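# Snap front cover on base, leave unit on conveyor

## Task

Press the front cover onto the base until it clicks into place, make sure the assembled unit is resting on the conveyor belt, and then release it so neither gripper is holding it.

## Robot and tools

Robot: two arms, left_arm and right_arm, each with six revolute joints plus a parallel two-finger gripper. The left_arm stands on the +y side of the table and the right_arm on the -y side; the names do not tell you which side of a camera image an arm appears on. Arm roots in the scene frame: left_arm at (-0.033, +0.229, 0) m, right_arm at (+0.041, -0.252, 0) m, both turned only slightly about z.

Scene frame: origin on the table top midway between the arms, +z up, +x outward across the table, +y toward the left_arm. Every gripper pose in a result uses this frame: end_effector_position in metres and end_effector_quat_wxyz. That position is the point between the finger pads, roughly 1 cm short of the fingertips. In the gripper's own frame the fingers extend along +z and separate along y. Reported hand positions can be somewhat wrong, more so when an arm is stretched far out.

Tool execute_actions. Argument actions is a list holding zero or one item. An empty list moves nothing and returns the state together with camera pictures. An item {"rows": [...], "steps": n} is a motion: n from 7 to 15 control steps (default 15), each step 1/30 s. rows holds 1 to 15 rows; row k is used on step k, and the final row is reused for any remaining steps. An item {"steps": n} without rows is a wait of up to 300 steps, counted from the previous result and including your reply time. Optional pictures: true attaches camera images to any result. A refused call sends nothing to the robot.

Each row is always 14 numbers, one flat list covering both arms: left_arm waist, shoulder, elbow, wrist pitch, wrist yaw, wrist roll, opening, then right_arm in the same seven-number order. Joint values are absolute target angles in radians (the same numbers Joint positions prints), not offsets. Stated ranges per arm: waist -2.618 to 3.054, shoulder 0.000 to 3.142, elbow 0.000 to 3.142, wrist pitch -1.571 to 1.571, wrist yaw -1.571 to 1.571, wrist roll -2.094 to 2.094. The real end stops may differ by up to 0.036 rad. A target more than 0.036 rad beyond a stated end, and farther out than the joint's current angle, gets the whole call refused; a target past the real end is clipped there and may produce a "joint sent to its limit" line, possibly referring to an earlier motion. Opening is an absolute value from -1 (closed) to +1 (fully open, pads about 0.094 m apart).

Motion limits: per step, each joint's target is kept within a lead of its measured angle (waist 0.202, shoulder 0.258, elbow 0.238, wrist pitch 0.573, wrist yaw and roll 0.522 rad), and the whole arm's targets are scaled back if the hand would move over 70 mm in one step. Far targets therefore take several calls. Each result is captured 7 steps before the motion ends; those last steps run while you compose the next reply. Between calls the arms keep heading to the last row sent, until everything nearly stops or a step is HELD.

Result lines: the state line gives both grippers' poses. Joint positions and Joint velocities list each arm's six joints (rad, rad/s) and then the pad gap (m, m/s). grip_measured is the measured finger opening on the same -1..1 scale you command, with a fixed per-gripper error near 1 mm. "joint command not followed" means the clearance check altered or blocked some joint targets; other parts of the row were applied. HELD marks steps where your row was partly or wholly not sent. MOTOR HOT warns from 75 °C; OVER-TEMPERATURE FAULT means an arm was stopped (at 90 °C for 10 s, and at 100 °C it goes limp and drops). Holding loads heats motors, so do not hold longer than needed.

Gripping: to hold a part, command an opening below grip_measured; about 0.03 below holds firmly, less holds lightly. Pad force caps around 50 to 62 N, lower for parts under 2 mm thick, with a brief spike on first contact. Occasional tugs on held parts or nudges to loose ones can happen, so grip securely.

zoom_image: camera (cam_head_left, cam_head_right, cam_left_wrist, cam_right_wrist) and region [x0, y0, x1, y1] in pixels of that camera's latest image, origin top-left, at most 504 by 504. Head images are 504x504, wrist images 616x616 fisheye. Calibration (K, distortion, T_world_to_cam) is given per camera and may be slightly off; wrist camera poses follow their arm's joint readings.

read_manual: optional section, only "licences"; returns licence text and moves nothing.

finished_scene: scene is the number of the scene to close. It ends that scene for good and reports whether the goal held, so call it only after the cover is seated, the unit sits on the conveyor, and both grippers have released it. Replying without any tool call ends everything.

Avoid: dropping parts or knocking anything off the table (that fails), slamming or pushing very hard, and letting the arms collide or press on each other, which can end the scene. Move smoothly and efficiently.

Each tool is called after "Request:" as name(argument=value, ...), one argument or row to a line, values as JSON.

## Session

Request:
execute_actions(
  actions=[],
)

Scene clock: 0.00 s of 5400.00 s.
left_arm: end_effector_position=(+0.2525, +0.3402, +0.1028) grip_measured=+1.000 end_effector_quat_wxyz=(-0.172, +0.358, +0.917, +0.049) | right_arm: end_effector_position=(+0.3037, -0.0830, +0.2220) grip_measured=+1.000 end_effector_quat_wxyz=(+0.724, -0.656, +0.097, -0.190)
Joint positions: left_arm=[ 0.194  1.919  1.564 -1.457 -0.27   0.921  0.094] | right_arm=[ 0.158  1.37   0.239  1.412 -1.125 -1.425  0.094]
Joint velocities: left_arm=[ 0.007 -0.012 -0.007  0.007 -0.051 -0.037  0.   ] | right_arm=[ 0.012 -0.007 -0.017 -0.022 -0.007  0.022  0.   ]
Motor temperatures (°C, as the motors report them): left_arm=[30 30 29 31 30 27] | right_arm=[28 31 28 29 30 27]
camera_calibration (this result's frames):
cam_left_wrist: T_world_to_cam=[[-0.766338, -0.638589, 0.0702109, 0.408445], [-0.349103, 0.505681, 0.788932, -0.131468], [-0.539307, 0.580078, -0.610456, 0.103394], [0, 0, 0, 1]] pos_world=[0.322872, 0.267332, 0.13816]
cam_right_wrist: T_world_to_cam=[[0.178761, -0.201945, 0.962945, -0.2855], [0.33529, -0.907624, -0.252586, -0.108553], [0.925, 0.368018, -0.0945382, -0.135005], [0, 0, 0, 1]] pos_world=[0.212313, -0.106496, 0.234739]

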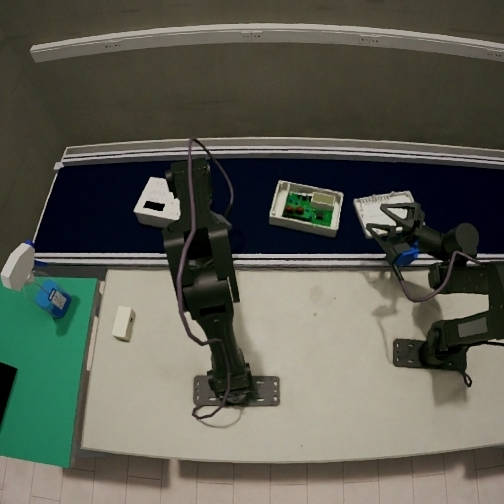

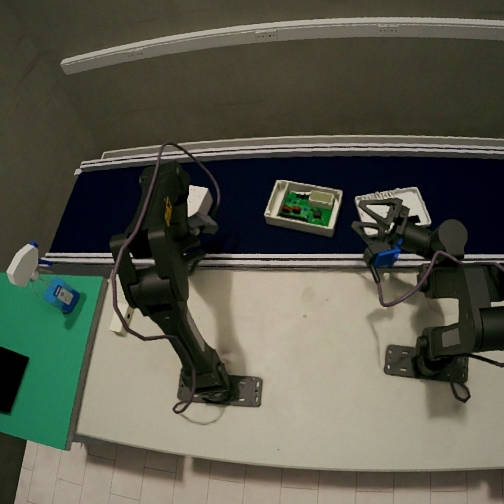

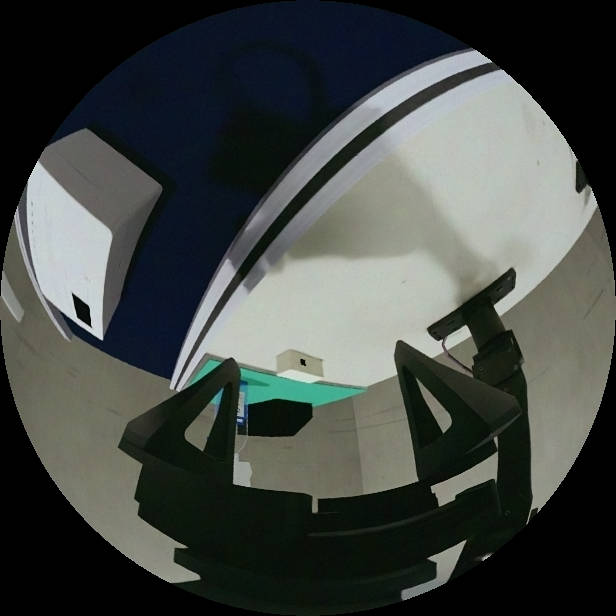

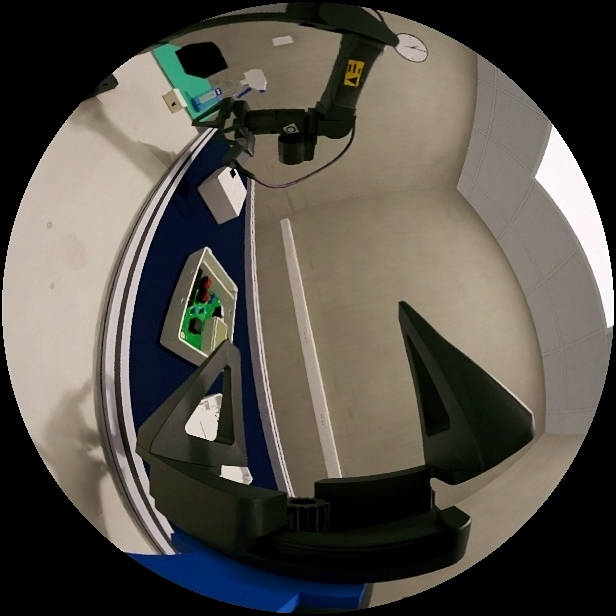

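Request:
execute_actions(
  actions=[
    {"rows":[[0.1,1.5,1.3,-0.8,0,0,1,0.1,1.3,1.2,0.5,-0.3,0,0]],"steps":15},
  ],
)

Request:
execute_actions(
  actions=[
    {"rows":[[0,1.2,0.9,0.3,0,-1.57,0,0.1,1.6,1.5,-1.3,0,0,-0.4]],"steps":15},
  ],
)

Request:
execute_actions(
  actions=[
    {"steps":25},
  ],
  pictures=true,
)

Request:
zoom_image(
  camera="cam_head_left",
  region=[260,150,460,270],
)

Scene clock: 0.57 s of 5400.00 s.
left_arm: end_effector_position=(+0.3245, +0.2816, +0.1681) grip_measured=+1.000 end_effector_quat_wxyz=(+0.209, +0.063, +0.974, +0.068) | right_arm: end_effector_position=(+0.4549, -0.1643, +0.2965) grip_measured=+0.002 end_effector_quat_wxyz=(+0.728, -0.436, +0.518, -0.112)
Joint positions: left_arm=[ 0.097  1.51   1.312 -0.934 -0.057  0.256  0.094] | right_arm=[ 0.109  1.348  0.693  0.755 -0.568 -0.798  0.047]
Joint velocities: left_arm=[-0.007 -0.759 -0.017  1.121  0.256 -1.619  0.   ] | right_arm=[-0.125 -0.002  2.112 -1.941  1.766  2.63  -0.001]
Motor temperatures (°C, as the motors report them): left_arm=[30 30 29 31 30 27] | right_arm=[28 31 28 29 30 27]
Steps of this call (steps 1 to 9: nothing new was sent; steps 10 to 17: the first 8 steps of this action). Readings (joint positions):
10: left_arm=[0.188 1.881 1.512 -1.370 -0.241 0.844] | right_arm=[0.157 1.363 0.256 1.362 -1.091 -1.375]
11: left_arm=[0.174 1.816 1.424 -1.247 -0.200 0.746] | right_arm=[0.150 1.358 0.297 1.278 -1.029 -1.307]
13: left_arm=[0.130 1.691 1.330 -1.121 -0.137 0.577] | right_arm=[0.131 1.353 0.409 1.109 -0.885 -1.160]
17: the state above

Scene clock: 1.07 s of 5400.00 s.
left_arm: end_effector_position=(+0.3795, +0.2383, +0.2715) grip_measured=+0.002 end_effector_quat_wxyz=(+0.549, -0.284, +0.763, -0.190) | right_arm: end_effector_position=(+0.5423, -0.2377, +0.4515) grip_measured=-0.398 end_effector_quat_wxyz=(+0.747, -0.085, +0.659, -0.002)
Joint positions: left_arm=[ 0.     1.207  0.915 -0.04  -0.006 -0.692  0.047] | right_arm=[ 0.103  1.522  1.441  0.2   -0.153 -0.112  0.028]
Joint velocities: left_arm=[ 0.002 -0.007 -0.144  2.249  0.022 -2.938  0.   ] | right_arm=[-0.002  0.51   0.305 -1.839  0.505  0.432  0.   ]
Motor temperatures (°C, as the motors report them): left_arm=[30 30 29 31 30 27] | right_arm=[28 31 28 30 30 27]
Steps of this call (steps 1 to 7: the last 7 steps of your previous action; steps 8 to 15: the first 8 steps of this action). Readings (joint positions):
8: left_arm=[0.089 1.458 1.263 -0.733 -0.023 -0.017] | right_arm=[0.103 1.351 1.167 0.552 -0.348 -0.246]
9: left_arm=[0.070 1.399 1.178 -0.616 -0.023 -0.111] | right_arm=[0.103 1.367 1.223 0.518 -0.315 -0.223]
11: left_arm=[0.022 1.269 1.017 -0.407 -0.016 -0.307] | right_arm=[0.103 1.423 1.331 0.424 -0.251 -0.178]
15: the state above

Scene clock: 1.90 s of 5400.00 s.
left_arm: end_effector_position=(+0.3931, +0.2385, +0.3528) grip_measured=+0.002 end_effector_quat_wxyz=(+0.508, -0.503, +0.495, -0.493) | right_arm: end_effector_position=(+0.3624, -0.2577, +0.1641) grip_measured=-0.398 end_effector_quat_wxyz=(+0.084, +0.008, +0.996, +0.004)
Joint positions: left_arm=[ 0.     1.207  0.913  0.298 -0.006 -1.563  0.047] | right_arm=[ 0.103  1.608  1.474 -1.27  -0.012 -0.011  0.028]
Joint velocities: left_arm=[-0.012 -0.012  0.002 -0.051  0.007 -0.051 -0.001] | right_arm=[ 0.002  0.002  0.002 -0.125 -0.007 -0.007  0.   ]
Motor temperatures (°C, as the motors report them): left_arm=[30 30 30 31 30 27] | right_arm=[28 32 28 30 30 27]
Kept back: nothing.
Steps of this call (steps 1 to 7: the last 7 steps of your previous action; steps 8 to 25: the robot went on to your last target). Readings (joint positions):
1: left_arm=[0.000 1.207 0.913 0.027 -0.006 -0.791] | right_arm=[0.103 1.539 1.450 0.133 -0.134 -0.099]
2: left_arm=[0.000 1.207 0.913 0.087 -0.006 -0.891] | right_arm=[0.103 1.554 1.456 0.061 -0.118 -0.087]
4: left_arm=[0.000 1.207 0.913 0.173 -0.006 -1.090] | right_arm=[0.103 1.578 1.461 -0.096 -0.088 -0.067]
8: left_arm=[0.000 1.207 0.913 0.253 -0.006 -1.372] | right_arm=[0.103 1.604 1.462 -0.455 -0.048 -0.038]
25: the state above
camera_calibration (this result's frames):
cam_left_wrist: T_world_to_cam=[[0.0131662, -0.149026, 0.988746, -0.313578], [-0.513573, -0.849444, -0.121191, 0.480723], [0.857945, -0.506197, -0.0877196, -0.0838439], [0, 0, 0, 1]] pos_world=[0.322948, 0.319175, 0.360954]
cam_right_wrist: T_world_to_cam=[[-0.357058, -0.931619, -0.0677874, -0.100318], [-0.751129, 0.243227, 0.613715, 0.246697], [-0.555261, 0.270049, -0.786612, 0.494293], [0, 0, 0, 1]] pos_world=[0.423944, -0.286944, 0.230615]

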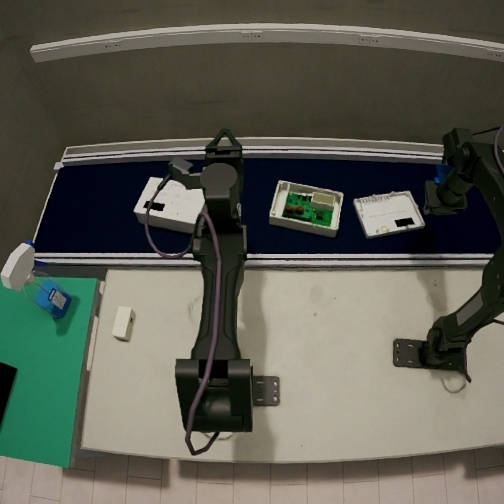

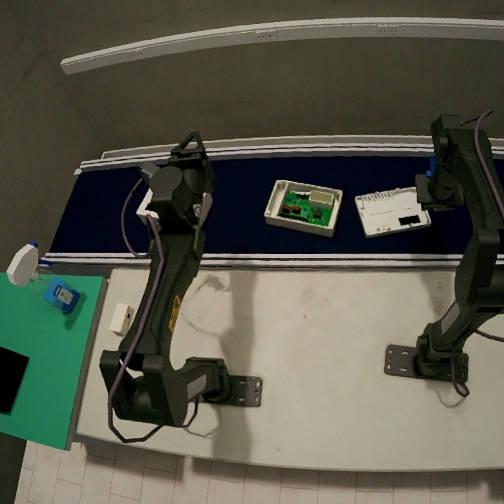

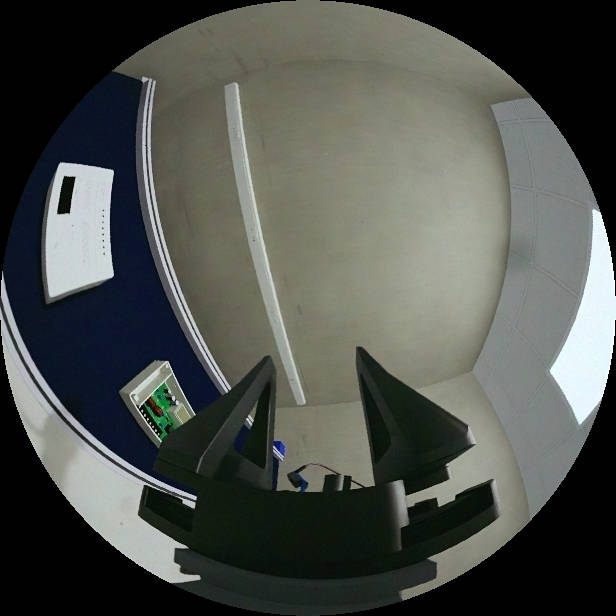

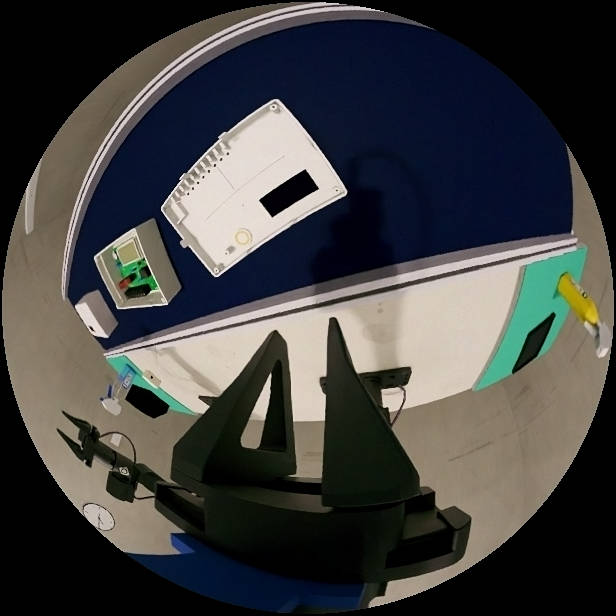

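Region (260, 150, 460, 270) of cam_head_left's 504x504 image, scaled by 2.520, with more detail than that image has; it fills the top 302 rows of this view, and the rest is white.

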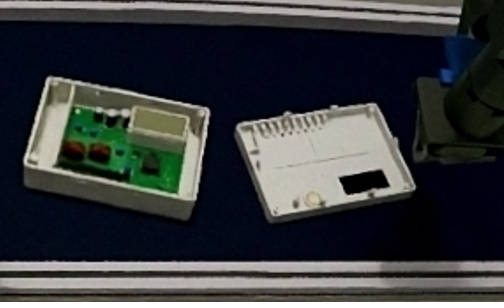

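Request:
execute_actions(
  actions=[
    {"rows":[[0,1.2,0.9,0.3,0,-1.57,0,0.57,1.85,1.6,-1.25,0,0.255,-0.5]],"steps":15},
  ],
)

Request:
execute_actions(
  actions=[
    {"rows":[[0,1.2,0.9,0.3,0,-1.57,0,0.57,1.95,1.54,-1.151,0,0.255,-0.5]],"steps":15},
  ],
)

Request:
execute_actions(
  actions=[
    {"steps":10},
  ],
  pictures=true,
)

Scene clock: 3.43 s of 5400.00 s.
left_arm: end_effector_position=(+0.3931, +0.2385, +0.3530) grip_measured=+0.002 end_effector_quat_wxyz=(+0.508, -0.504, +0.494, -0.495) | right_arm: end_effector_position=(+0.3774, -0.1294, +0.1092) grip_measured=-0.498 end_effector_quat_wxyz=(+0.018, -0.082, +0.997, +0.001)
Joint positions: left_arm=[ 0.     1.207  0.913  0.298 -0.006 -1.568  0.047] | right_arm=[ 0.481  1.87   1.577 -1.242  0.008  0.187  0.024]
Joint velocities: left_arm=[-0.002  0.002 -0.002 -0.007  0.051 -0.051 -0.002] | right_arm=[ 1.741  0.486  0.002  0.066 -0.125  0.344 -0.   ]
Motor temperatures (°C, as the motors report them): left_arm=[30 30 30 32 30 27] | right_arm=[28 32 29 30 30 27]
Steps of this call (steps 1 to 30: the robot went on to your last target; steps 31 to 38: nothing new was sent; steps 39 to 46: the first 8 steps of this action). Readings (joint positions):
39: left_arm=[0.000 1.207 0.913 0.298 -0.006 -1.567] | right_arm=[0.118 1.628 1.491 -1.300 -0.002 0.020]
40: left_arm=[0.000 1.207 0.913 0.298 -0.006 -1.567] | right_arm=[0.150 1.664 1.524 -1.307 0.006 0.056]
42: left_arm=[0.000 1.207 0.913 0.298 -0.006 -1.567] | right_arm=[0.244 1.749 1.568 -1.278 0.009 0.112]
46: the state above

Scene clock: 3.93 s of 5400.00 s.
left_arm: end_effector_position=(+0.3931, +0.2385, +0.3530) grip_measured=+0.002 end_effector_quat_wxyz=(+0.508, -0.504, +0.494, -0.495) | right_arm: end_effector_position=(+0.3663, -0.0965, +0.0698) grip_measured=-0.498 end_effector_quat_wxyz=(-0.015, -0.098, +0.995, -0.000)
Joint positions: left_arm=[ 0.     1.207  0.913  0.298 -0.006 -1.568  0.047] | right_arm=[ 0.569  1.958  1.539 -1.18  -0.01   0.242  0.024]
Joint velocities: left_arm=[-0.007 -0.012  0.012  0.007  0.037 -0.007 -0.001] | right_arm=[-0.007  0.11  -0.056 -0.007  0.066 -0.037  0.   ]
Motor temperatures (°C, as the motors report them): left_arm=[30 30 30 32 30 27] | right_arm=[28 32 29 30 30 27]
Steps of this call (steps 1 to 7: the last 7 steps of your previous action; steps 8 to 15: the first 8 steps of this action). Readings (joint positions):
8: left_arm=[0.000 1.207 0.913 0.298 -0.006 -1.568] | right_arm=[0.589 1.885 1.574 -1.234 -0.016 0.234]
9: left_arm=[0.000 1.207 0.913 0.298 -0.006 -1.568] | right_arm=[0.580 1.892 1.569 -1.221 -0.014 0.236]
11: left_arm=[0.000 1.207 0.913 0.298 -0.006 -1.568] | right_arm=[0.570 1.918 1.558 -1.198 -0.010 0.239]
15: the state above

Scene clock: 4.27 s of 5400.00 s.
left_arm: end_effector_position=(+0.3931, +0.2385, +0.3530) grip_measured=+0.002 end_effector_quat_wxyz=(+0.508, -0.504, +0.494, -0.495) | right_arm: end_effector_position=(+0.3679, -0.0958, +0.0685) grip_measured=-0.498 end_effector_quat_wxyz=(-0.012, -0.097, +0.995, +0.001)
Joint positions: left_arm=[ 0.     1.207  0.913  0.298 -0.006 -1.568  0.047] | right_arm=[ 0.569  1.96   1.537 -1.17  -0.01   0.244  0.024]
Joint velocities: left_arm=[ 0.007  0.002  0.002  0.007 -0.037 -0.095  0.   ] | right_arm=[ 0.007 -0.007 -0.012  0.022  0.022  0.007  0.001]
Motor temperatures (°C, as the motors report them): left_arm=[30 30 30 32 30 27] | right_arm=[28 32 29 30 30 27]
Kept back: nothing.
Steps of this call (steps 1 to 7: the last 7 steps of your previous action; steps 8 to 10: the robot went on to your last target). Readings (joint positions):
1: left_arm=[0.000 1.207 0.913 0.298 -0.006 -1.568] | right_arm=[0.569 1.960 1.537 -1.178 -0.010 0.243]
2: left_arm=[0.000 1.207 0.913 0.298 -0.006 -1.568] | right_arm=[0.569 1.960 1.537 -1.178 -0.010 0.243]
4: left_arm=[0.000 1.207 0.913 0.298 -0.006 -1.568] | right_arm=[0.569 1.960 1.537 -1.174 -0.010 0.244]
8: left_arm=[0.000 1.207 0.913 0.298 -0.006 -1.568] | right_arm=[0.569 1.960 1.537 -1.170 -0.010 0.244]
10: the state above
camera_calibration (this result's frames):
cam_left_wrist: T_world_to_cam=[[0.0123083, -0.144512, 0.989427, -0.314745], [-0.513487, -0.849979, -0.117757, 0.479627], [0.858009, -0.506608, -0.0846667, -0.0848317], [0, 0, 0, 1]] pos_world=[0.322942, 0.319212, 0.360714]
cam_right_wrist: T_world_to_cam=[[-0.16066, -0.987, 0.00432478, -0.0364429], [-0.658553, 0.110459, 0.744383, 0.21436], [-0.735184, 0.116745, -0.667739, 0.42178], [0, 0, 0, 1]] pos_world=[0.445398, -0.108888, 0.122231]

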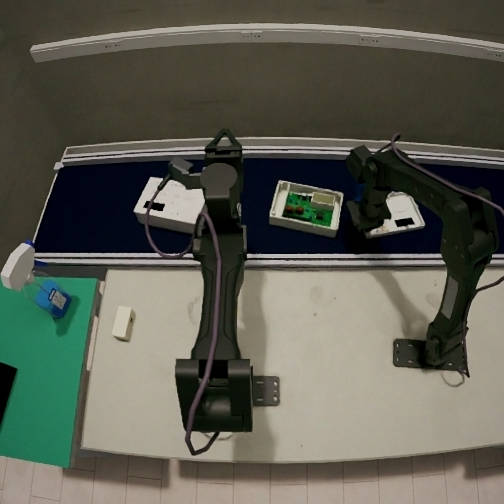

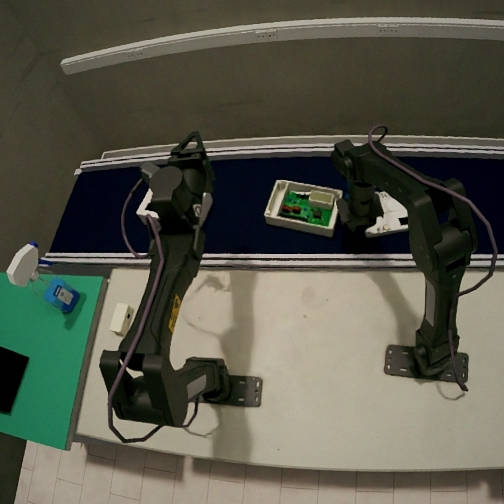

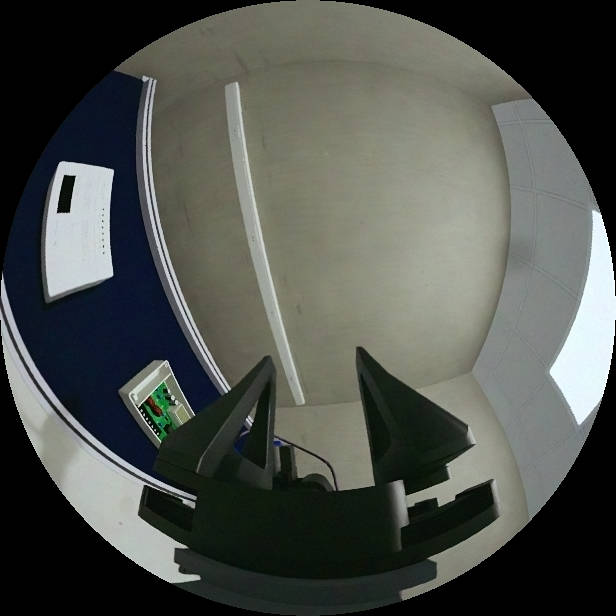

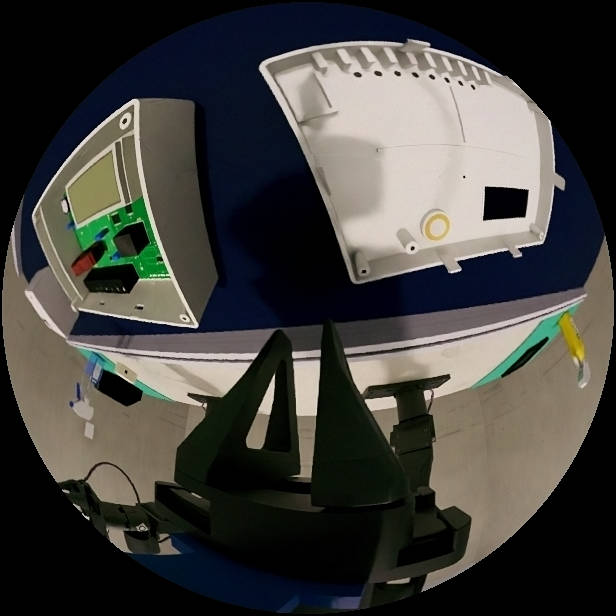

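Request:
execute_actions(
  actions=[
    {"rows":[[0,1.2,0.9,0.3,0,-1.57,0,0.495,2.005,1.59,-1.125,0,0.11,-0.5]],"steps":15},
  ],
)

Request:
execute_actions(
  actions=[
    {"steps":12},
  ],
  pictures=true,
)

Scene clock: 5.00 s of 5400.00 s.
left_arm: end_effector_position=(+0.3931, +0.2385, +0.3530) grip_measured=+0.002 end_effector_quat_wxyz=(+0.508, -0.504, +0.494, -0.495) | right_arm: end_effector_position=(+0.3922, -0.1190, +0.0610) grip_measured=-0.498 end_effector_quat_wxyz=(-0.004, -0.107, +0.994, +0.002)
Joint positions: left_arm=[ 0.     1.207  0.913  0.298 -0.006 -1.568  0.047] | right_arm=[ 0.487  2.002  1.567 -1.143 -0.006  0.143  0.024]
Joint velocities: left_arm=[-0.007  0.002  0.002  0.022 -0.007 -0.022 -0.001] | right_arm=[-0.042  0.032 -0.017 -0.066  0.051 -0.227 -0.   ]
Motor temperatures (°C, as the motors report them): left_arm=[30 30 30 32 30 27] | right_arm=[28 32 29 30 30 27]
Steps of this call (steps 1 to 14: the robot went on to your last target; steps 15 to 22: the first 8 steps of this action). Readings (joint positions):
15: left_arm=[0.000 1.207 0.913 0.298 -0.006 -1.568] | right_arm=[0.563 1.964 1.542 -1.170 -0.011 0.226]
16: left_arm=[0.000 1.207 0.913 0.298 -0.006 -1.568] | right_arm=[0.553 1.973 1.552 -1.167 -0.012 0.204]
18: left_arm=[0.000 1.207 0.913 0.298 -0.006 -1.568] | right_arm=[0.523 1.989 1.565 -1.152 -0.011 0.174]
22: the state above

Scene clock: 5.40 s of 5400.00 s.
left_arm: end_effector_position=(+0.3931, +0.2385, +0.3530) grip_measured=+0.002 end_effector_quat_wxyz=(+0.508, -0.504, +0.494, -0.495) | right_arm: end_effector_position=(+0.3921, -0.1185, +0.0609) grip_measured=-0.498 end_effector_quat_wxyz=(-0.004, -0.117, +0.993, +0.002)
Joint positions: left_arm=[ 0.     1.207  0.913  0.298 -0.006 -1.568  0.047] | right_arm=[ 0.489  2.003  1.567 -1.142 -0.005  0.122  0.024]
Joint velocities: left_arm=[ 0.012 -0.012  0.002 -0.022  0.037 -0.022 -0.   ] | right_arm=[-0.017 -0.012 -0.002  0.022 -0.007 -0.037 -0.001]
Motor temperatures (°C, as the motors report them): left_arm=[30 31 30 32 30 27] | right_arm=[28 32 29 30 30 27]
Kept back: nothing.
Steps of this call (steps 1 to 7: the last 7 steps of your previous action; steps 8 to 12: the robot went on to your last target). Readings (joint positions):
1: left_arm=[0.000 1.207 0.913 0.298 -0.006 -1.568] | right_arm=[0.487 2.003 1.567 -1.143 -0.005 0.138]
2: left_arm=[0.000 1.207 0.913 0.298 -0.006 -1.568] | right_arm=[0.488 2.003 1.567 -1.143 -0.005 0.135]
4: left_arm=[0.000 1.207 0.913 0.298 -0.006 -1.568] | right_arm=[0.489 2.003 1.567 -1.142 -0.005 0.130]
8: left_arm=[0.000 1.207 0.913 0.298 -0.006 -1.568] | right_arm=[0.489 2.003 1.567 -1.142 -0.005 0.124]
12: the state above
camera_calibration (this result's frames):
cam_left_wrist: T_world_to_cam=[[0.0123083, -0.144512, 0.989427, -0.314745], [-0.513487, -0.849979, -0.117757, 0.479627], [0.858009, -0.506608, -0.0846667, -0.0848317], [0, 0, 0, 1]] pos_world=[0.322942, 0.319212, 0.360714]
cam_right_wrist: T_world_to_cam=[[-0.119464, -0.992837, -0.00170171, -0.0714109], [-0.673943, 0.0798341, 0.734457, 0.241516], [-0.72906, 0.0888882, -0.678653, 0.432093], [0, 0, 0, 1]] pos_world=[0.469259, -0.128589, 0.115736]

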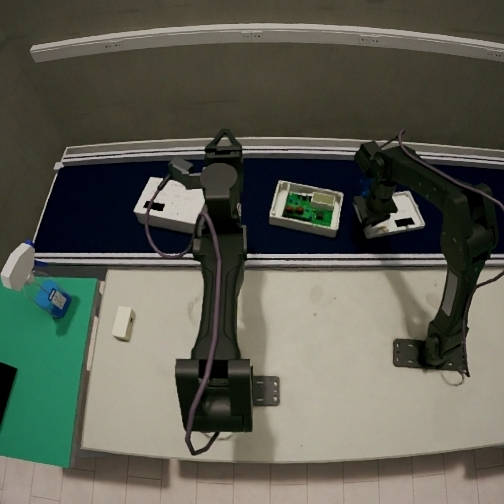

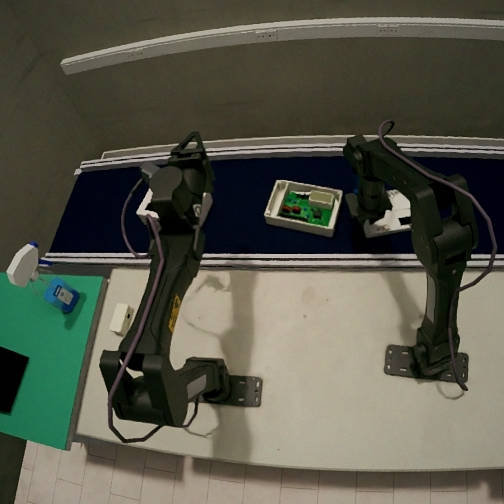

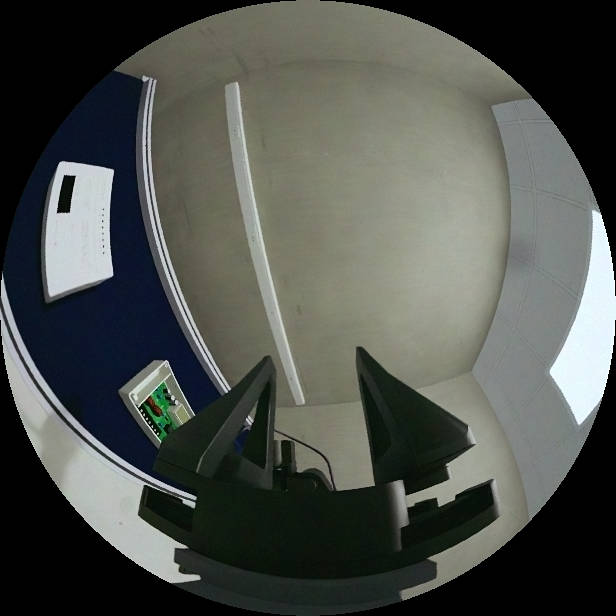

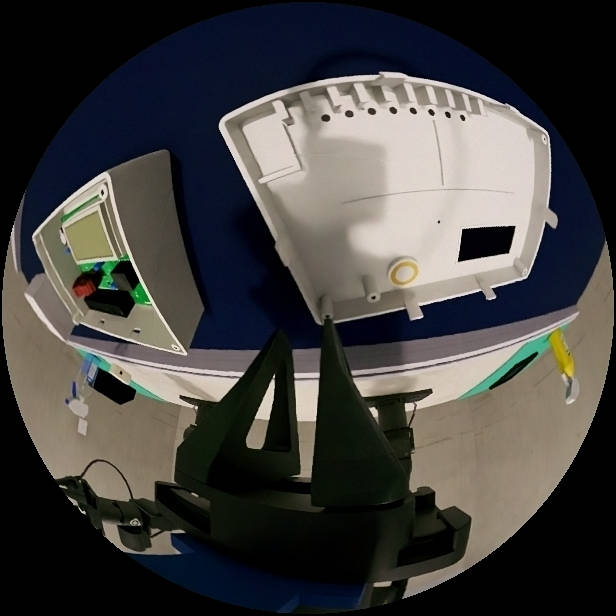

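Request:
execute_actions(
  actions=[
    {"rows":[[0,1.2,0.9,0.3,0,-1.57,0,0.49,2.015,1.52,-1.07,0,0.13,-0.5],[0,1.2,0.9,0.3,0,-1.57,0,0.49,2.015,1.52,-1.07,0,0.13,-0.5],[0,1.2,0.9,0.3,0,-1.57,0,0.49,2.03,1.475,-0.995,0,0.13,-0.5]],"steps":15},
  ],
)

Request:
execute_actions(
  actions=[
    {"steps":10},
  ],
  pictures=true,
)

Scene clock: 6.07 s of 5400.00 s.
left_arm: end_effector_position=(+0.3931, +0.2385, +0.3531) grip_measured=+0.002 end_effector_quat_wxyz=(+0.508, -0.503, +0.494, -0.495) | right_arm: end_effector_position=(+0.3861, -0.1207, +0.0287) grip_measured=-0.498 end_effector_quat_wxyz=(-0.015, -0.118, +0.993, -0.001)
Joint positions: left_arm=[ 0.     1.207  0.913  0.299 -0.006 -1.568  0.047] | right_arm=[ 0.489  2.031  1.476 -1.046 -0.005  0.121  0.024]
Joint velocities: left_arm=[-0.002 -0.012  0.007  0.007  0.081  0.007 -0.001] | right_arm=[ 0.012  0.134 -0.085  0.168 -0.022  0.037  0.   ]
Motor temperatures (°C, as the motors report them): left_arm=[30 31 30 33 30 27] | right_arm=[28 32 29 30 30 27]
Steps of this call (steps 1 to 12: the robot went on to your last target; steps 13 to 20: the first 8 steps of this action). Readings (joint positions):
13: left_arm=[0.000 1.207 0.913 0.298 -0.006 -1.568] | right_arm=[0.489 2.003 1.560 -1.133 -0.005 0.121]
14: left_arm=[0.000 1.207 0.913 0.298 -0.006 -1.568] | right_arm=[0.489 2.003 1.551 -1.122 -0.005 0.121]
16: left_arm=[0.000 1.207 0.913 0.298 -0.006 -1.568] | right_arm=[0.489 2.005 1.514 -1.080 -0.005 0.121]
20: the state above

Scene clock: 6.40 s of 5400.00 s.
left_arm: end_effector_position=(+0.3931, +0.2385, +0.3531) grip_measured=+0.002 end_effector_quat_wxyz=(+0.508, -0.503, +0.494, -0.495) | right_arm: end_effector_position=(+0.3900, -0.1193, +0.0275) grip_measured=-0.499 end_effector_quat_wxyz=(-0.008, -0.118, +0.993, +0.001)
Joint positions: left_arm=[ 0.     1.207  0.913  0.299 -0.006 -1.568  0.047] | right_arm=[ 0.489  2.034  1.475 -1.027 -0.005  0.121  0.024]
Joint velocities: left_arm=[-0.007  0.002 -0.022 -0.007  0.037 -0.022 -0.   ] | right_arm=[ 0.027  0.017 -0.017 -0.007  0.066 -0.037  0.   ]
Motor temperatures (°C, as the motors report them): left_arm=[30 31 30 33 30 27] | right_arm=[28 32 29 30 30 27]
Kept back: nothing.
Steps of this call (steps 1 to 7: the last 7 steps of your previous action; steps 8 to 10: the robot went on to your last target). Readings (joint positions):
1: left_arm=[0.000 1.207 0.913 0.299 -0.006 -1.568] | right_arm=[0.489 2.034 1.475 -1.043 -0.005 0.121]
2: left_arm=[0.000 1.207 0.913 0.299 -0.006 -1.568] | right_arm=[0.489 2.034 1.475 -1.037 -0.005 0.121]
4: left_arm=[0.000 1.207 0.913 0.299 -0.006 -1.568] | right_arm=[0.489 2.034 1.475 -1.030 -0.005 0.121]
8: left_arm=[0.000 1.207 0.913 0.299 -0.006 -1.568] | right_arm=[0.489 2.034 1.475 -1.027 -0.005 0.121]
10: the state above
camera_calibration (this result's frames):
cam_left_wrist: T_world_to_cam=[[0.0119309, -0.144518, 0.98943, -0.31469], [-0.513442, -0.849979, -0.117958, 0.479691], [0.858042, -0.506607, -0.0843426, -0.0849505], [0, 0, 0, 1]] pos_world=[0.322939, 0.319212, 0.360783]
cam_right_wrist: T_world_to_cam=[[-0.118328, -0.992973, 0.00161238, -0.0730729], [-0.669035, 0.0809257, 0.738812, 0.262731], [-0.733751, 0.0863437, -0.67391, 0.409352], [0, 0, 0, 1]] pos_world=[0.467492, -0.129166, 0.0818756]

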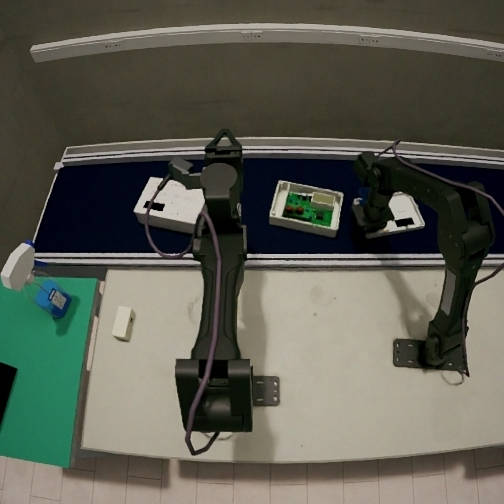

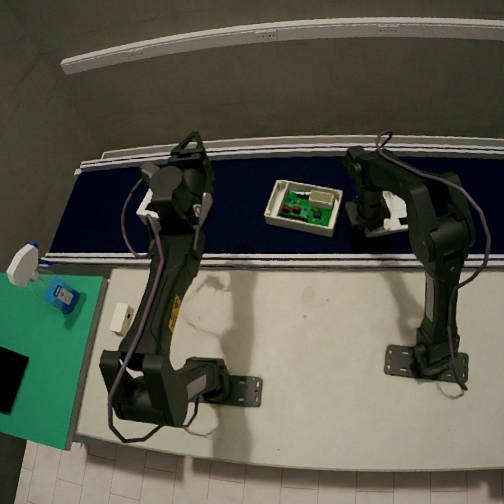

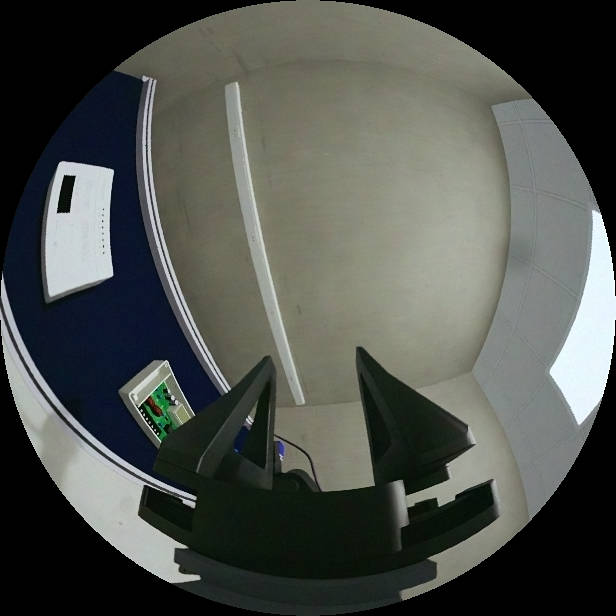

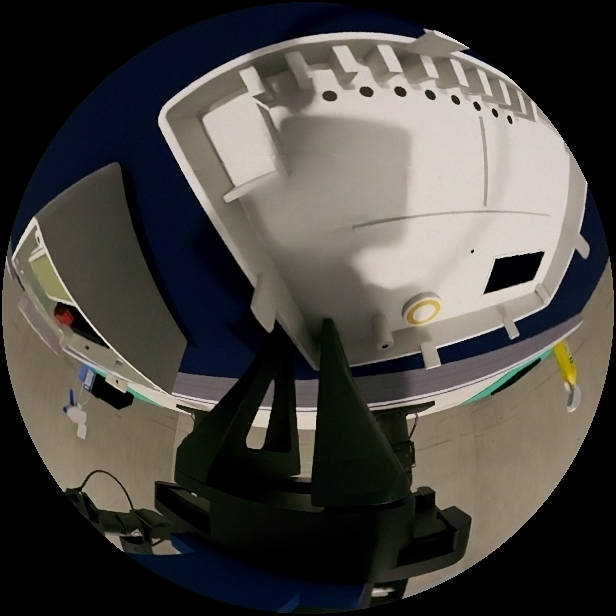

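Request:
execute_actions(
  actions=[
    {"rows":[[0,1.2,0.9,0.3,0,-1.57,0,0.49,2.03,1.475,-1.02,0,0.05,-1]],"steps":12},
  ],
)

Request:
execute_actions(
  actions=[
    {"rows":[[0,1.2,0.9,0.3,0,-1.57,0,0.49,2.01,1.55,-1.11,0,0.05,-1],[0,1.2,0.9,0.3,0,-1.57,0,0.49,2.0,1.6,-1.17,0,0.05,-1],[0,1.2,0.9,0.3,0,-1.57,0,0.49,1.98,1.66,-1.25,0,0.05,-1],[0,1.2,0.9,0.3,0,-1.57,0,0.49,1.97,1.72,-1.32,0,0.05,-1],[0,1.2,0.9,0.3,0,-1.57,0,0.49,1.95,1.79,-1.4,0,0.05,-1],[0,1.2,0.9,0.3,0,-1.57,0,0.49,1.935,1.855,-1.466,0,0.05,-1]],"steps":15},
  ],
)

Request:
execute_actions(
  actions=[
    {"rows":[[-0.2,1.4,0.3,1.1,0.2,-1.57,0,0.57,1.935,1.855,-1.466,0,-2.09,-1]],"steps":15},
  ],
)

Request:
execute_actions(
  actions=[
    {"rows":[[-0.4,1.75,0.3,1.46,0.2,-1.57,0,0.57,1.935,1.855,-1.466,0,-2.09,-1]],"steps":15},
  ],
)

Request:
execute_actions(
  actions=[
    {"steps":15},
  ],
  pictures=true,
)

Scene clock: 7.20 s of 5400.00 s.
left_arm: end_effector_position=(+0.3931, +0.2385, +0.3531) grip_measured=+0.002 end_effector_quat_wxyz=(+0.508, -0.503, +0.494, -0.495) | right_arm: end_effector_position=(+0.3904, -0.1190, +0.0275) grip_measured=-0.818 end_effector_quat_wxyz=(-0.007, -0.138, +0.990, +0.001)
Joint positions: left_arm=[ 0.     1.207  0.913  0.299 -0.006 -1.568  0.047] | right_arm=[ 0.489  2.034  1.475 -1.025 -0.005  0.082  0.009]
Joint velocities: left_arm=[-0.002  0.007  0.002 -0.022  0.022 -0.11   0.   ] | right_arm=[-0.002 -0.002 -0.017 -0.037 -0.037 -0.183 -0.036]
Motor temperatures (°C, as the motors report them): left_arm=[30 31 30 33 30 27] | right_arm=[28 33 29 30 30 27]
Steps of this call (steps 1 to 19: the robot went on to your last target; steps 20 to 24: the first 5 steps of this action). Readings (joint positions):
20: left_arm=[0.000 1.207 0.913 0.299 -0.006 -1.568] | right_arm=[0.489 2.034 1.475 -1.027 -0.003 0.112]
21: left_arm=[0.000 1.207 0.913 0.299 -0.006 -1.568] | right_arm=[0.489 2.034 1.475 -1.025 -0.006 0.098]
23: left_arm=[0.000 1.207 0.913 0.299 -0.006 -1.568] | right_arm=[0.489 2.034 1.475 -1.023 -0.005 0.085]
24: the state above

Scene clock: 7.70 s of 5400.00 s.
left_arm: end_effector_position=(+0.3931, +0.2385, +0.3531) grip_measured=+0.002 end_effector_quat_wxyz=(+0.508, -0.503, +0.494, -0.495) | right_arm: end_effector_position=(+0.4111, -0.1108, +0.1124) grip_measured=-0.954 end_effector_quat_wxyz=(+0.025, -0.149, +0.989, +0.008)
Joint positions: left_arm=[ 0.     1.207  0.913  0.299 -0.006 -1.568  0.047] | right_arm=[ 0.49   2.007  1.777 -1.289 -0.005  0.061  0.002]
Joint velocities: left_arm=[ 0.002 -0.007  0.002 -0.007 -0.022 -0.007  0.001] | right_arm=[ 0.002 -0.447  1.082 -0.828  0.022 -0.051 -0.   ]
Motor temperatures (°C, as the motors report them): left_arm=[30 31 30 33 30 27] | right_arm=[28 33 29 30 30 27]
Steps of this call (steps 1 to 7: the last 7 steps of your previous action; steps 8 to 15: the first 8 steps of this action). Readings (joint positions):
8: left_arm=[0.000 1.207 0.913 0.299 -0.006 -1.568] | right_arm=[0.490 2.033 1.486 -1.042 -0.003 0.064]
9: left_arm=[0.000 1.207 0.913 0.299 -0.006 -1.568] | right_arm=[0.490 2.035 1.505 -1.066 -0.004 0.063]
11: left_arm=[0.000 1.207 0.913 0.299 -0.006 -1.568] | right_arm=[0.490 2.036 1.582 -1.149 -0.005 0.062]
15: the state above

Scene clock: 8.20 s of 5400.00 s.
left_arm: end_effector_position=(+0.3671, +0.1275, +0.2068) grip_measured=+0.002 end_effector_quat_wxyz=(+0.402, -0.415, +0.585, -0.568) | right_arm: end_effector_position=(+0.3745, -0.0895, +0.1543) grip_measured=-0.952 end_effector_quat_wxyz=(+0.015, -0.545, +0.838, +0.000)
Joint positions: left_arm=[-0.203  1.397  0.448  0.919  0.151 -1.568  0.047] | right_arm=[ 0.579  1.938  1.847 -1.451 -0.004 -0.705  0.002]
Joint velocities: left_arm=[-0.085  0.315 -2.449  0.96   0.359  0.022  0.001] | right_arm=[ 0.061  0.002 -0.027 -0.051 -0.037 -2.821  0.   ]
Motor temperatures (°C, as the motors report them): left_arm=[30 31 30 33 30 27] | right_arm=[28 33 29 30 30 27]
Steps of this call (steps 1 to 7: the last 7 steps of your previous action; steps 8 to 15: the first 8 steps of this action). Readings (joint positions):
8: left_arm=[-0.013 1.217 0.892 0.360 -0.001 -1.568] | right_arm=[0.496 1.936 1.847 -1.428 -0.000 -0.014]
9: left_arm=[-0.042 1.234 0.859 0.454 0.014 -1.568] | right_arm=[0.505 1.938 1.847 -1.437 0.002 -0.113]
11: left_arm=[-0.119 1.295 0.759 0.656 0.061 -1.568] | right_arm=[0.538 1.938 1.847 -1.444 0.002 -0.310]
15: the state above

Scene clock: 8.70 s of 5400.00 s.
left_arm: end_effector_position=(+0.3250, +0.0465, +0.1187) grip_measured=+0.002 end_effector_quat_wxyz=(+0.313, -0.355, +0.648, -0.597) | right_arm: end_effector_position=(+0.3740, -0.0916, +0.1543) grip_measured=-0.952 end_effector_quat_wxyz=(-0.009, +0.932, -0.363, +0.008)
Joint positions: left_arm=[-0.404  1.756  0.302  1.359  0.198 -1.57   0.047] | right_arm=[ 0.577  1.938  1.847 -1.456  0.    -1.953  0.002]
Joint velocities: left_arm=[ 0.007 -0.007 -0.012  0.535 -0.022 -0.022  0.   ] | right_arm=[ 0.002  0.027 -0.012 -0.022  0.022 -0.901  0.   ]
Motor temperatures (°C, as the motors report them): left_arm=[30 31 30 33 30 27] | right_arm=[28 33 29 30 30 27]
Steps of this call (steps 1 to 7: the last 7 steps of your previous action; steps 8 to 15: the first 8 steps of this action). Readings (joint positions):
8: left_arm=[-0.229 1.453 0.278 1.102 0.168 -1.570] | right_arm=[0.577 1.938 1.847 -1.456 -0.002 -1.492]
9: left_arm=[-0.283 1.529 0.290 1.201 0.167 -1.570] | right_arm=[0.577 1.938 1.847 -1.456 -0.002 -1.591]
11: left_arm=[-0.373 1.674 0.302 1.307 0.184 -1.570] | right_arm=[0.577 1.938 1.847 -1.456 -0.001 -1.766]
15: the state above

Scene clock: 9.20 s of 5400.00 s.
left_arm: end_effector_position=(+0.3260, +0.0461, +0.1423) grip_measured=+0.002 end_effector_quat_wxyz=(+0.335, -0.334, +0.623, -0.624) | right_arm: end_effector_position=(+0.3743, -0.0921, +0.1543) grip_measured=-0.952 end_effector_quat_wxyz=(-0.007, +0.952, -0.305, +0.010)
Joint positions: left_arm=[-0.404  1.756  0.302  1.456  0.198 -1.57   0.047] | right_arm=[ 0.577  1.938  1.847 -1.456  0.004 -2.076  0.002]
Joint velocities: left_arm=[ 0.012 -0.012  0.012  0.037  0.051 -0.051 -0.001] | right_arm=[ 0.002  0.012  0.022  0.051 -0.022 -0.007  0.   ]
Motor temperatures (°C, as the motors report them): left_arm=[30 31 30 33 30 27] | right_arm=[28 33 29 30 30 27]
Kept back: nothing.
Steps of this call (steps 1 to 7: the last 7 steps of your previous action; steps 8 to 15: the robot went on to your last target). Readings (joint positions):
1: left_arm=[-0.404 1.756 0.302 1.381 0.198 -1.570] | right_arm=[0.577 1.938 1.847 -1.456 0.001 -1.979]
2: left_arm=[-0.404 1.756 0.302 1.399 0.198 -1.570] | right_arm=[0.577 1.938 1.847 -1.456 0.001 -1.999]
4: left_arm=[-0.404 1.756 0.302 1.423 0.198 -1.570] | right_arm=[0.577 1.938 1.847 -1.456 0.002 -2.029]
8: left_arm=[-0.404 1.756 0.302 1.445 0.198 -1.570] | right_arm=[0.577 1.938 1.847 -1.456 0.003 -2.059]
15: the state above
camera_calibration (this result's frames):
cam_left_wrist: T_world_to_cam=[[-0.0689588, -0.125321, 0.989717, -0.107662], [-0.90728, -0.404653, -0.114453, 0.364237], [0.414835, -0.905843, -0.0857969, 0.0204553], [0, 0, 0, 1]] pos_world=[0.314555, 0.152427, 0.149998]
cam_right_wrist: T_world_to_cam=[[0.82754, 0.560944, 0.0227985, -0.26234], [0.367619, -0.572132, 0.733159, -0.290951], [0.424305, -0.598337, -0.679676, -0.0146997], [0, 0, 0, 1]] pos_world=[0.330293, -0.0280994, 0.209303]

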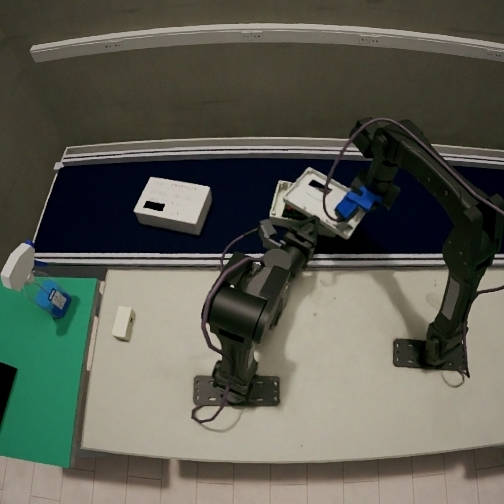

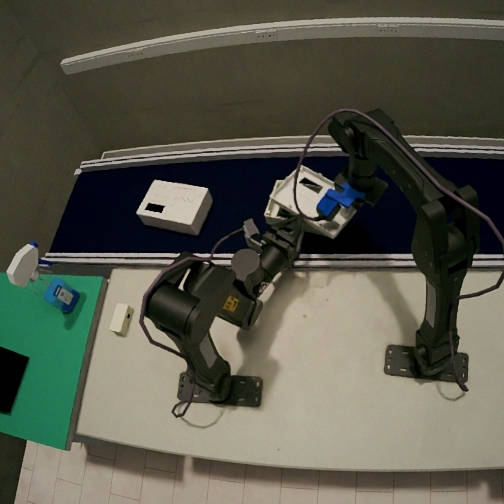

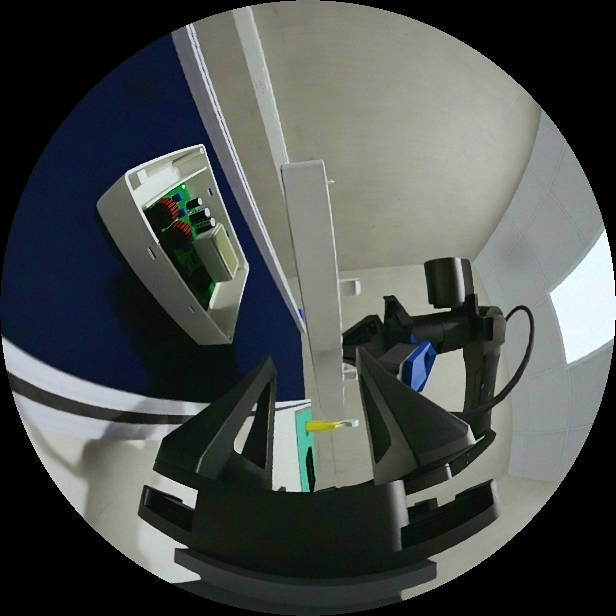

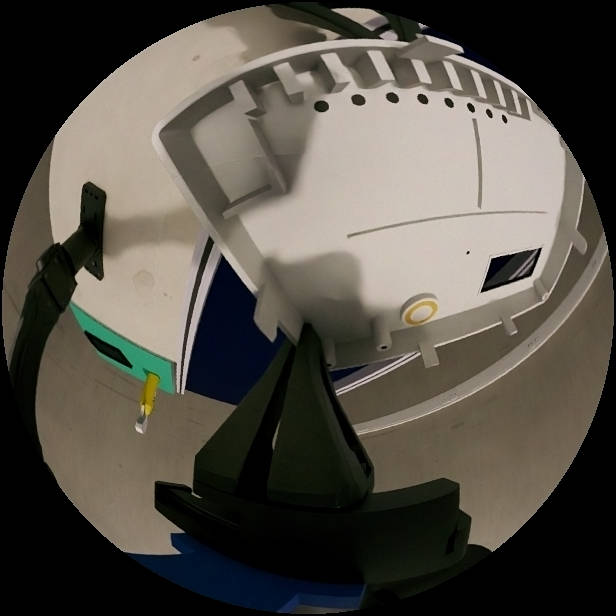

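Request:
execute_actions(
  actions=[
    {"rows":[[-0.48,1.76,0.33,1.44,0.14,-1.57,0,0.57,1.935,1.855,-1.466,0,-2.09,-1],[-0.48,1.76,0.33,1.44,0.14,-1.57,0,0.57,1.935,1.855,-1.466,0,-2.09,-1],[-0.48,1.76,0.33,1.44,0.14,-1.57,0,0.57,1.935,1.855,-1.466,0,-2.09,-1],[-0.484,1.79,0.4,1.4,0.14,-1.57,0,0.57,1.935,1.855,-1.466,0,-2.09,-1],[-0.484,1.81,0.45,1.37,0.14,-1.57,0,0.57,1.935,1.855,-1.466,0,-2.09,-1],[-0.484,1.837,0.51,1.339,0.14,-1.57,0,0.57,1.935,1.855,-1.466,0,-2.09,-1]],"steps":15},
  ],
)

Request:
execute_actions(
  actions=[
    {"steps":14},
  ],
  pictures=true,
)

Scene clock: 11.43 s of 5400.00 s.
left_arm: end_effector_position=(+0.3510, +0.0095, +0.1574) grip_measured=+0.001 end_effector_quat_wxyz=(+0.332, -0.317, +0.617, -0.639) | right_arm: end_effector_position=(+0.3779, -0.0986, +0.1544) grip_measured=-0.952 end_effector_quat_wxyz=(-0.000, +0.951, -0.308, +0.018)
Joint positions: left_arm=[-0.475  1.818  0.463  1.392  0.159 -1.571  0.047] | right_arm=[ 0.567  1.938  1.847 -1.455  0.024 -2.08   0.002]
Joint velocities: left_arm=[ 0.002  0.252  0.852 -0.3   -0.095 -0.066  0.001] | right_arm=[-0.007  0.007  0.017 -0.007 -0.037  0.037  0.   ]
Motor temperatures (°C, as the motors report them): left_arm=[30 31 30 34 30 27] | right_arm=[28 33 29 30 30 27]
Steps of this call (steps 1 to 15: the robot went on to your last target; steps 16 to 59: nothing new was sent; steps 60 to 67: the first 8 steps of this action). Readings (joint positions):
60: left_arm=[-0.412 1.756 0.302 1.457 0.186 -1.570] | right_arm=[0.577 1.938 1.847 -1.456 0.004 -2.080]
61: left_arm=[-0.430 1.756 0.302 1.457 0.175 -1.570] | right_arm=[0.577 1.938 1.847 -1.456 0.004 -2.080]
63: left_arm=[-0.464 1.759 0.312 1.450 0.169 -1.571] | right_arm=[0.577 1.938 1.847 -1.456 0.006 -2.080]
67: the state above

Scene clock: 11.90 s of 5400.00 s.
left_arm: end_effector_position=(+0.3577, +0.0075, +0.1567) grip_measured=+0.001 end_effector_quat_wxyz=(+0.332, -0.322, +0.620, -0.634) | right_arm: end_effector_position=(+0.3777, -0.0981, +0.1544) grip_measured=-0.952 end_effector_quat_wxyz=(-0.001, +0.951, -0.308, +0.017)
Joint positions: left_arm=[-0.475  1.822  0.492  1.355  0.152 -1.571  0.047] | right_arm=[ 0.567  1.938  1.847 -1.454  0.022 -2.08   0.002]
Joint velocities: left_arm=[-0.002  0.002 -0.002  0.022 -0.007 -0.051  0.001] | right_arm=[-0.002 -0.007 -0.007 -0.022 -0.007 -0.007  0.   ]
Motor temperatures (°C, as the motors report them): left_arm=[30 31 30 34 30 27] | right_arm=[28 33 29 30 30 27]
Kept back: nothing.
Steps of this call (steps 1 to 7: the last 7 steps of your previous action; steps 8 to 14: the robot went on to your last target). Readings (joint positions):
1: left_arm=[-0.475 1.822 0.484 1.385 0.157 -1.571] | right_arm=[0.567 1.938 1.847 -1.455 0.024 -2.080]
2: left_arm=[-0.475 1.822 0.492 1.377 0.155 -1.571] | right_arm=[0.567 1.938 1.847 -1.453 0.023 -2.080]
4: left_arm=[-0.475 1.822 0.492 1.368 0.154 -1.571] | right_arm=[0.567 1.938 1.847 -1.454 0.023 -2.080]
8: left_arm=[-0.475 1.822 0.492 1.359 0.152 -1.571] | right_arm=[0.567 1.938 1.847 -1.454 0.022 -2.080]
14: the state above
camera_calibration (this result's frames):
cam_left_wrist: T_world_to_cam=[[-0.0915426, -0.113003, 0.989369, -0.116516], [-0.914645, -0.38332, -0.12841, 0.383649], [0.393756, -0.916677, -0.0682674, -0.021494], [0, 0, 0, 1]] pos_world=[0.3487, 0.114191, 0.163075]
cam_right_wrist: T_world_to_cam=[[0.830557, 0.556488, 0.0222724, -0.263328], [0.357148, -0.562875, 0.745397, -0.292696], [0.427341, -0.61114, -0.666248, -0.0241689], [0, 0, 0, 1]] pos_world=[0.333573, -0.032983, 0.207937]

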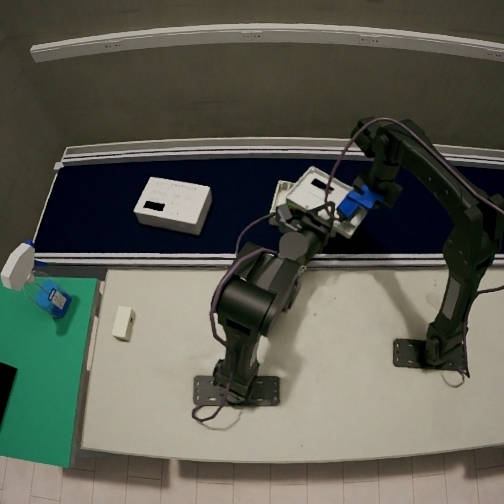

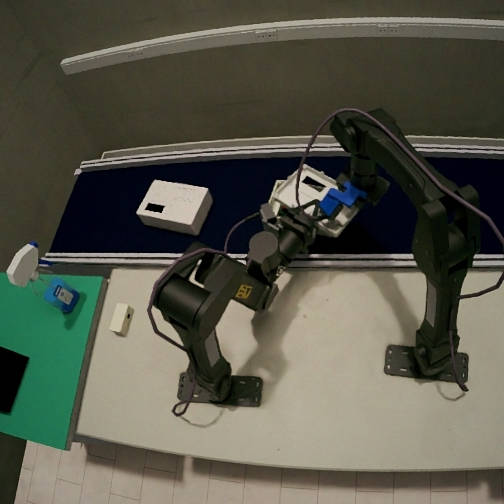

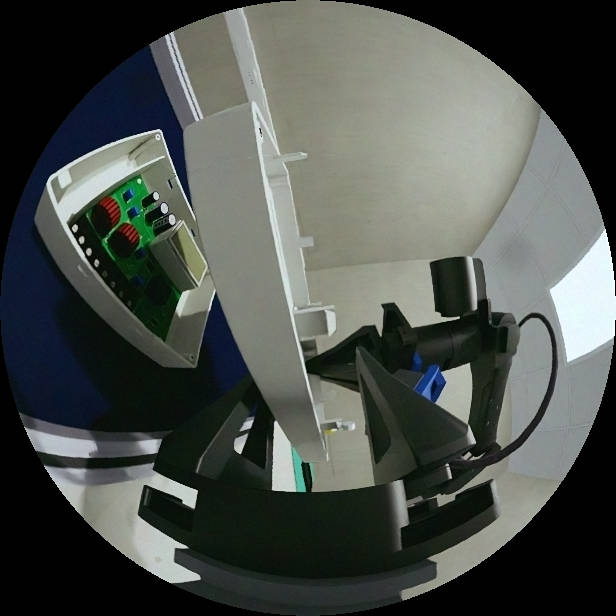

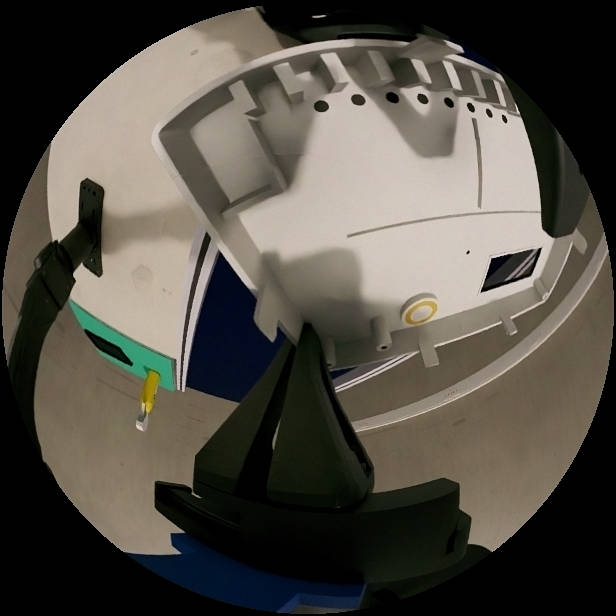

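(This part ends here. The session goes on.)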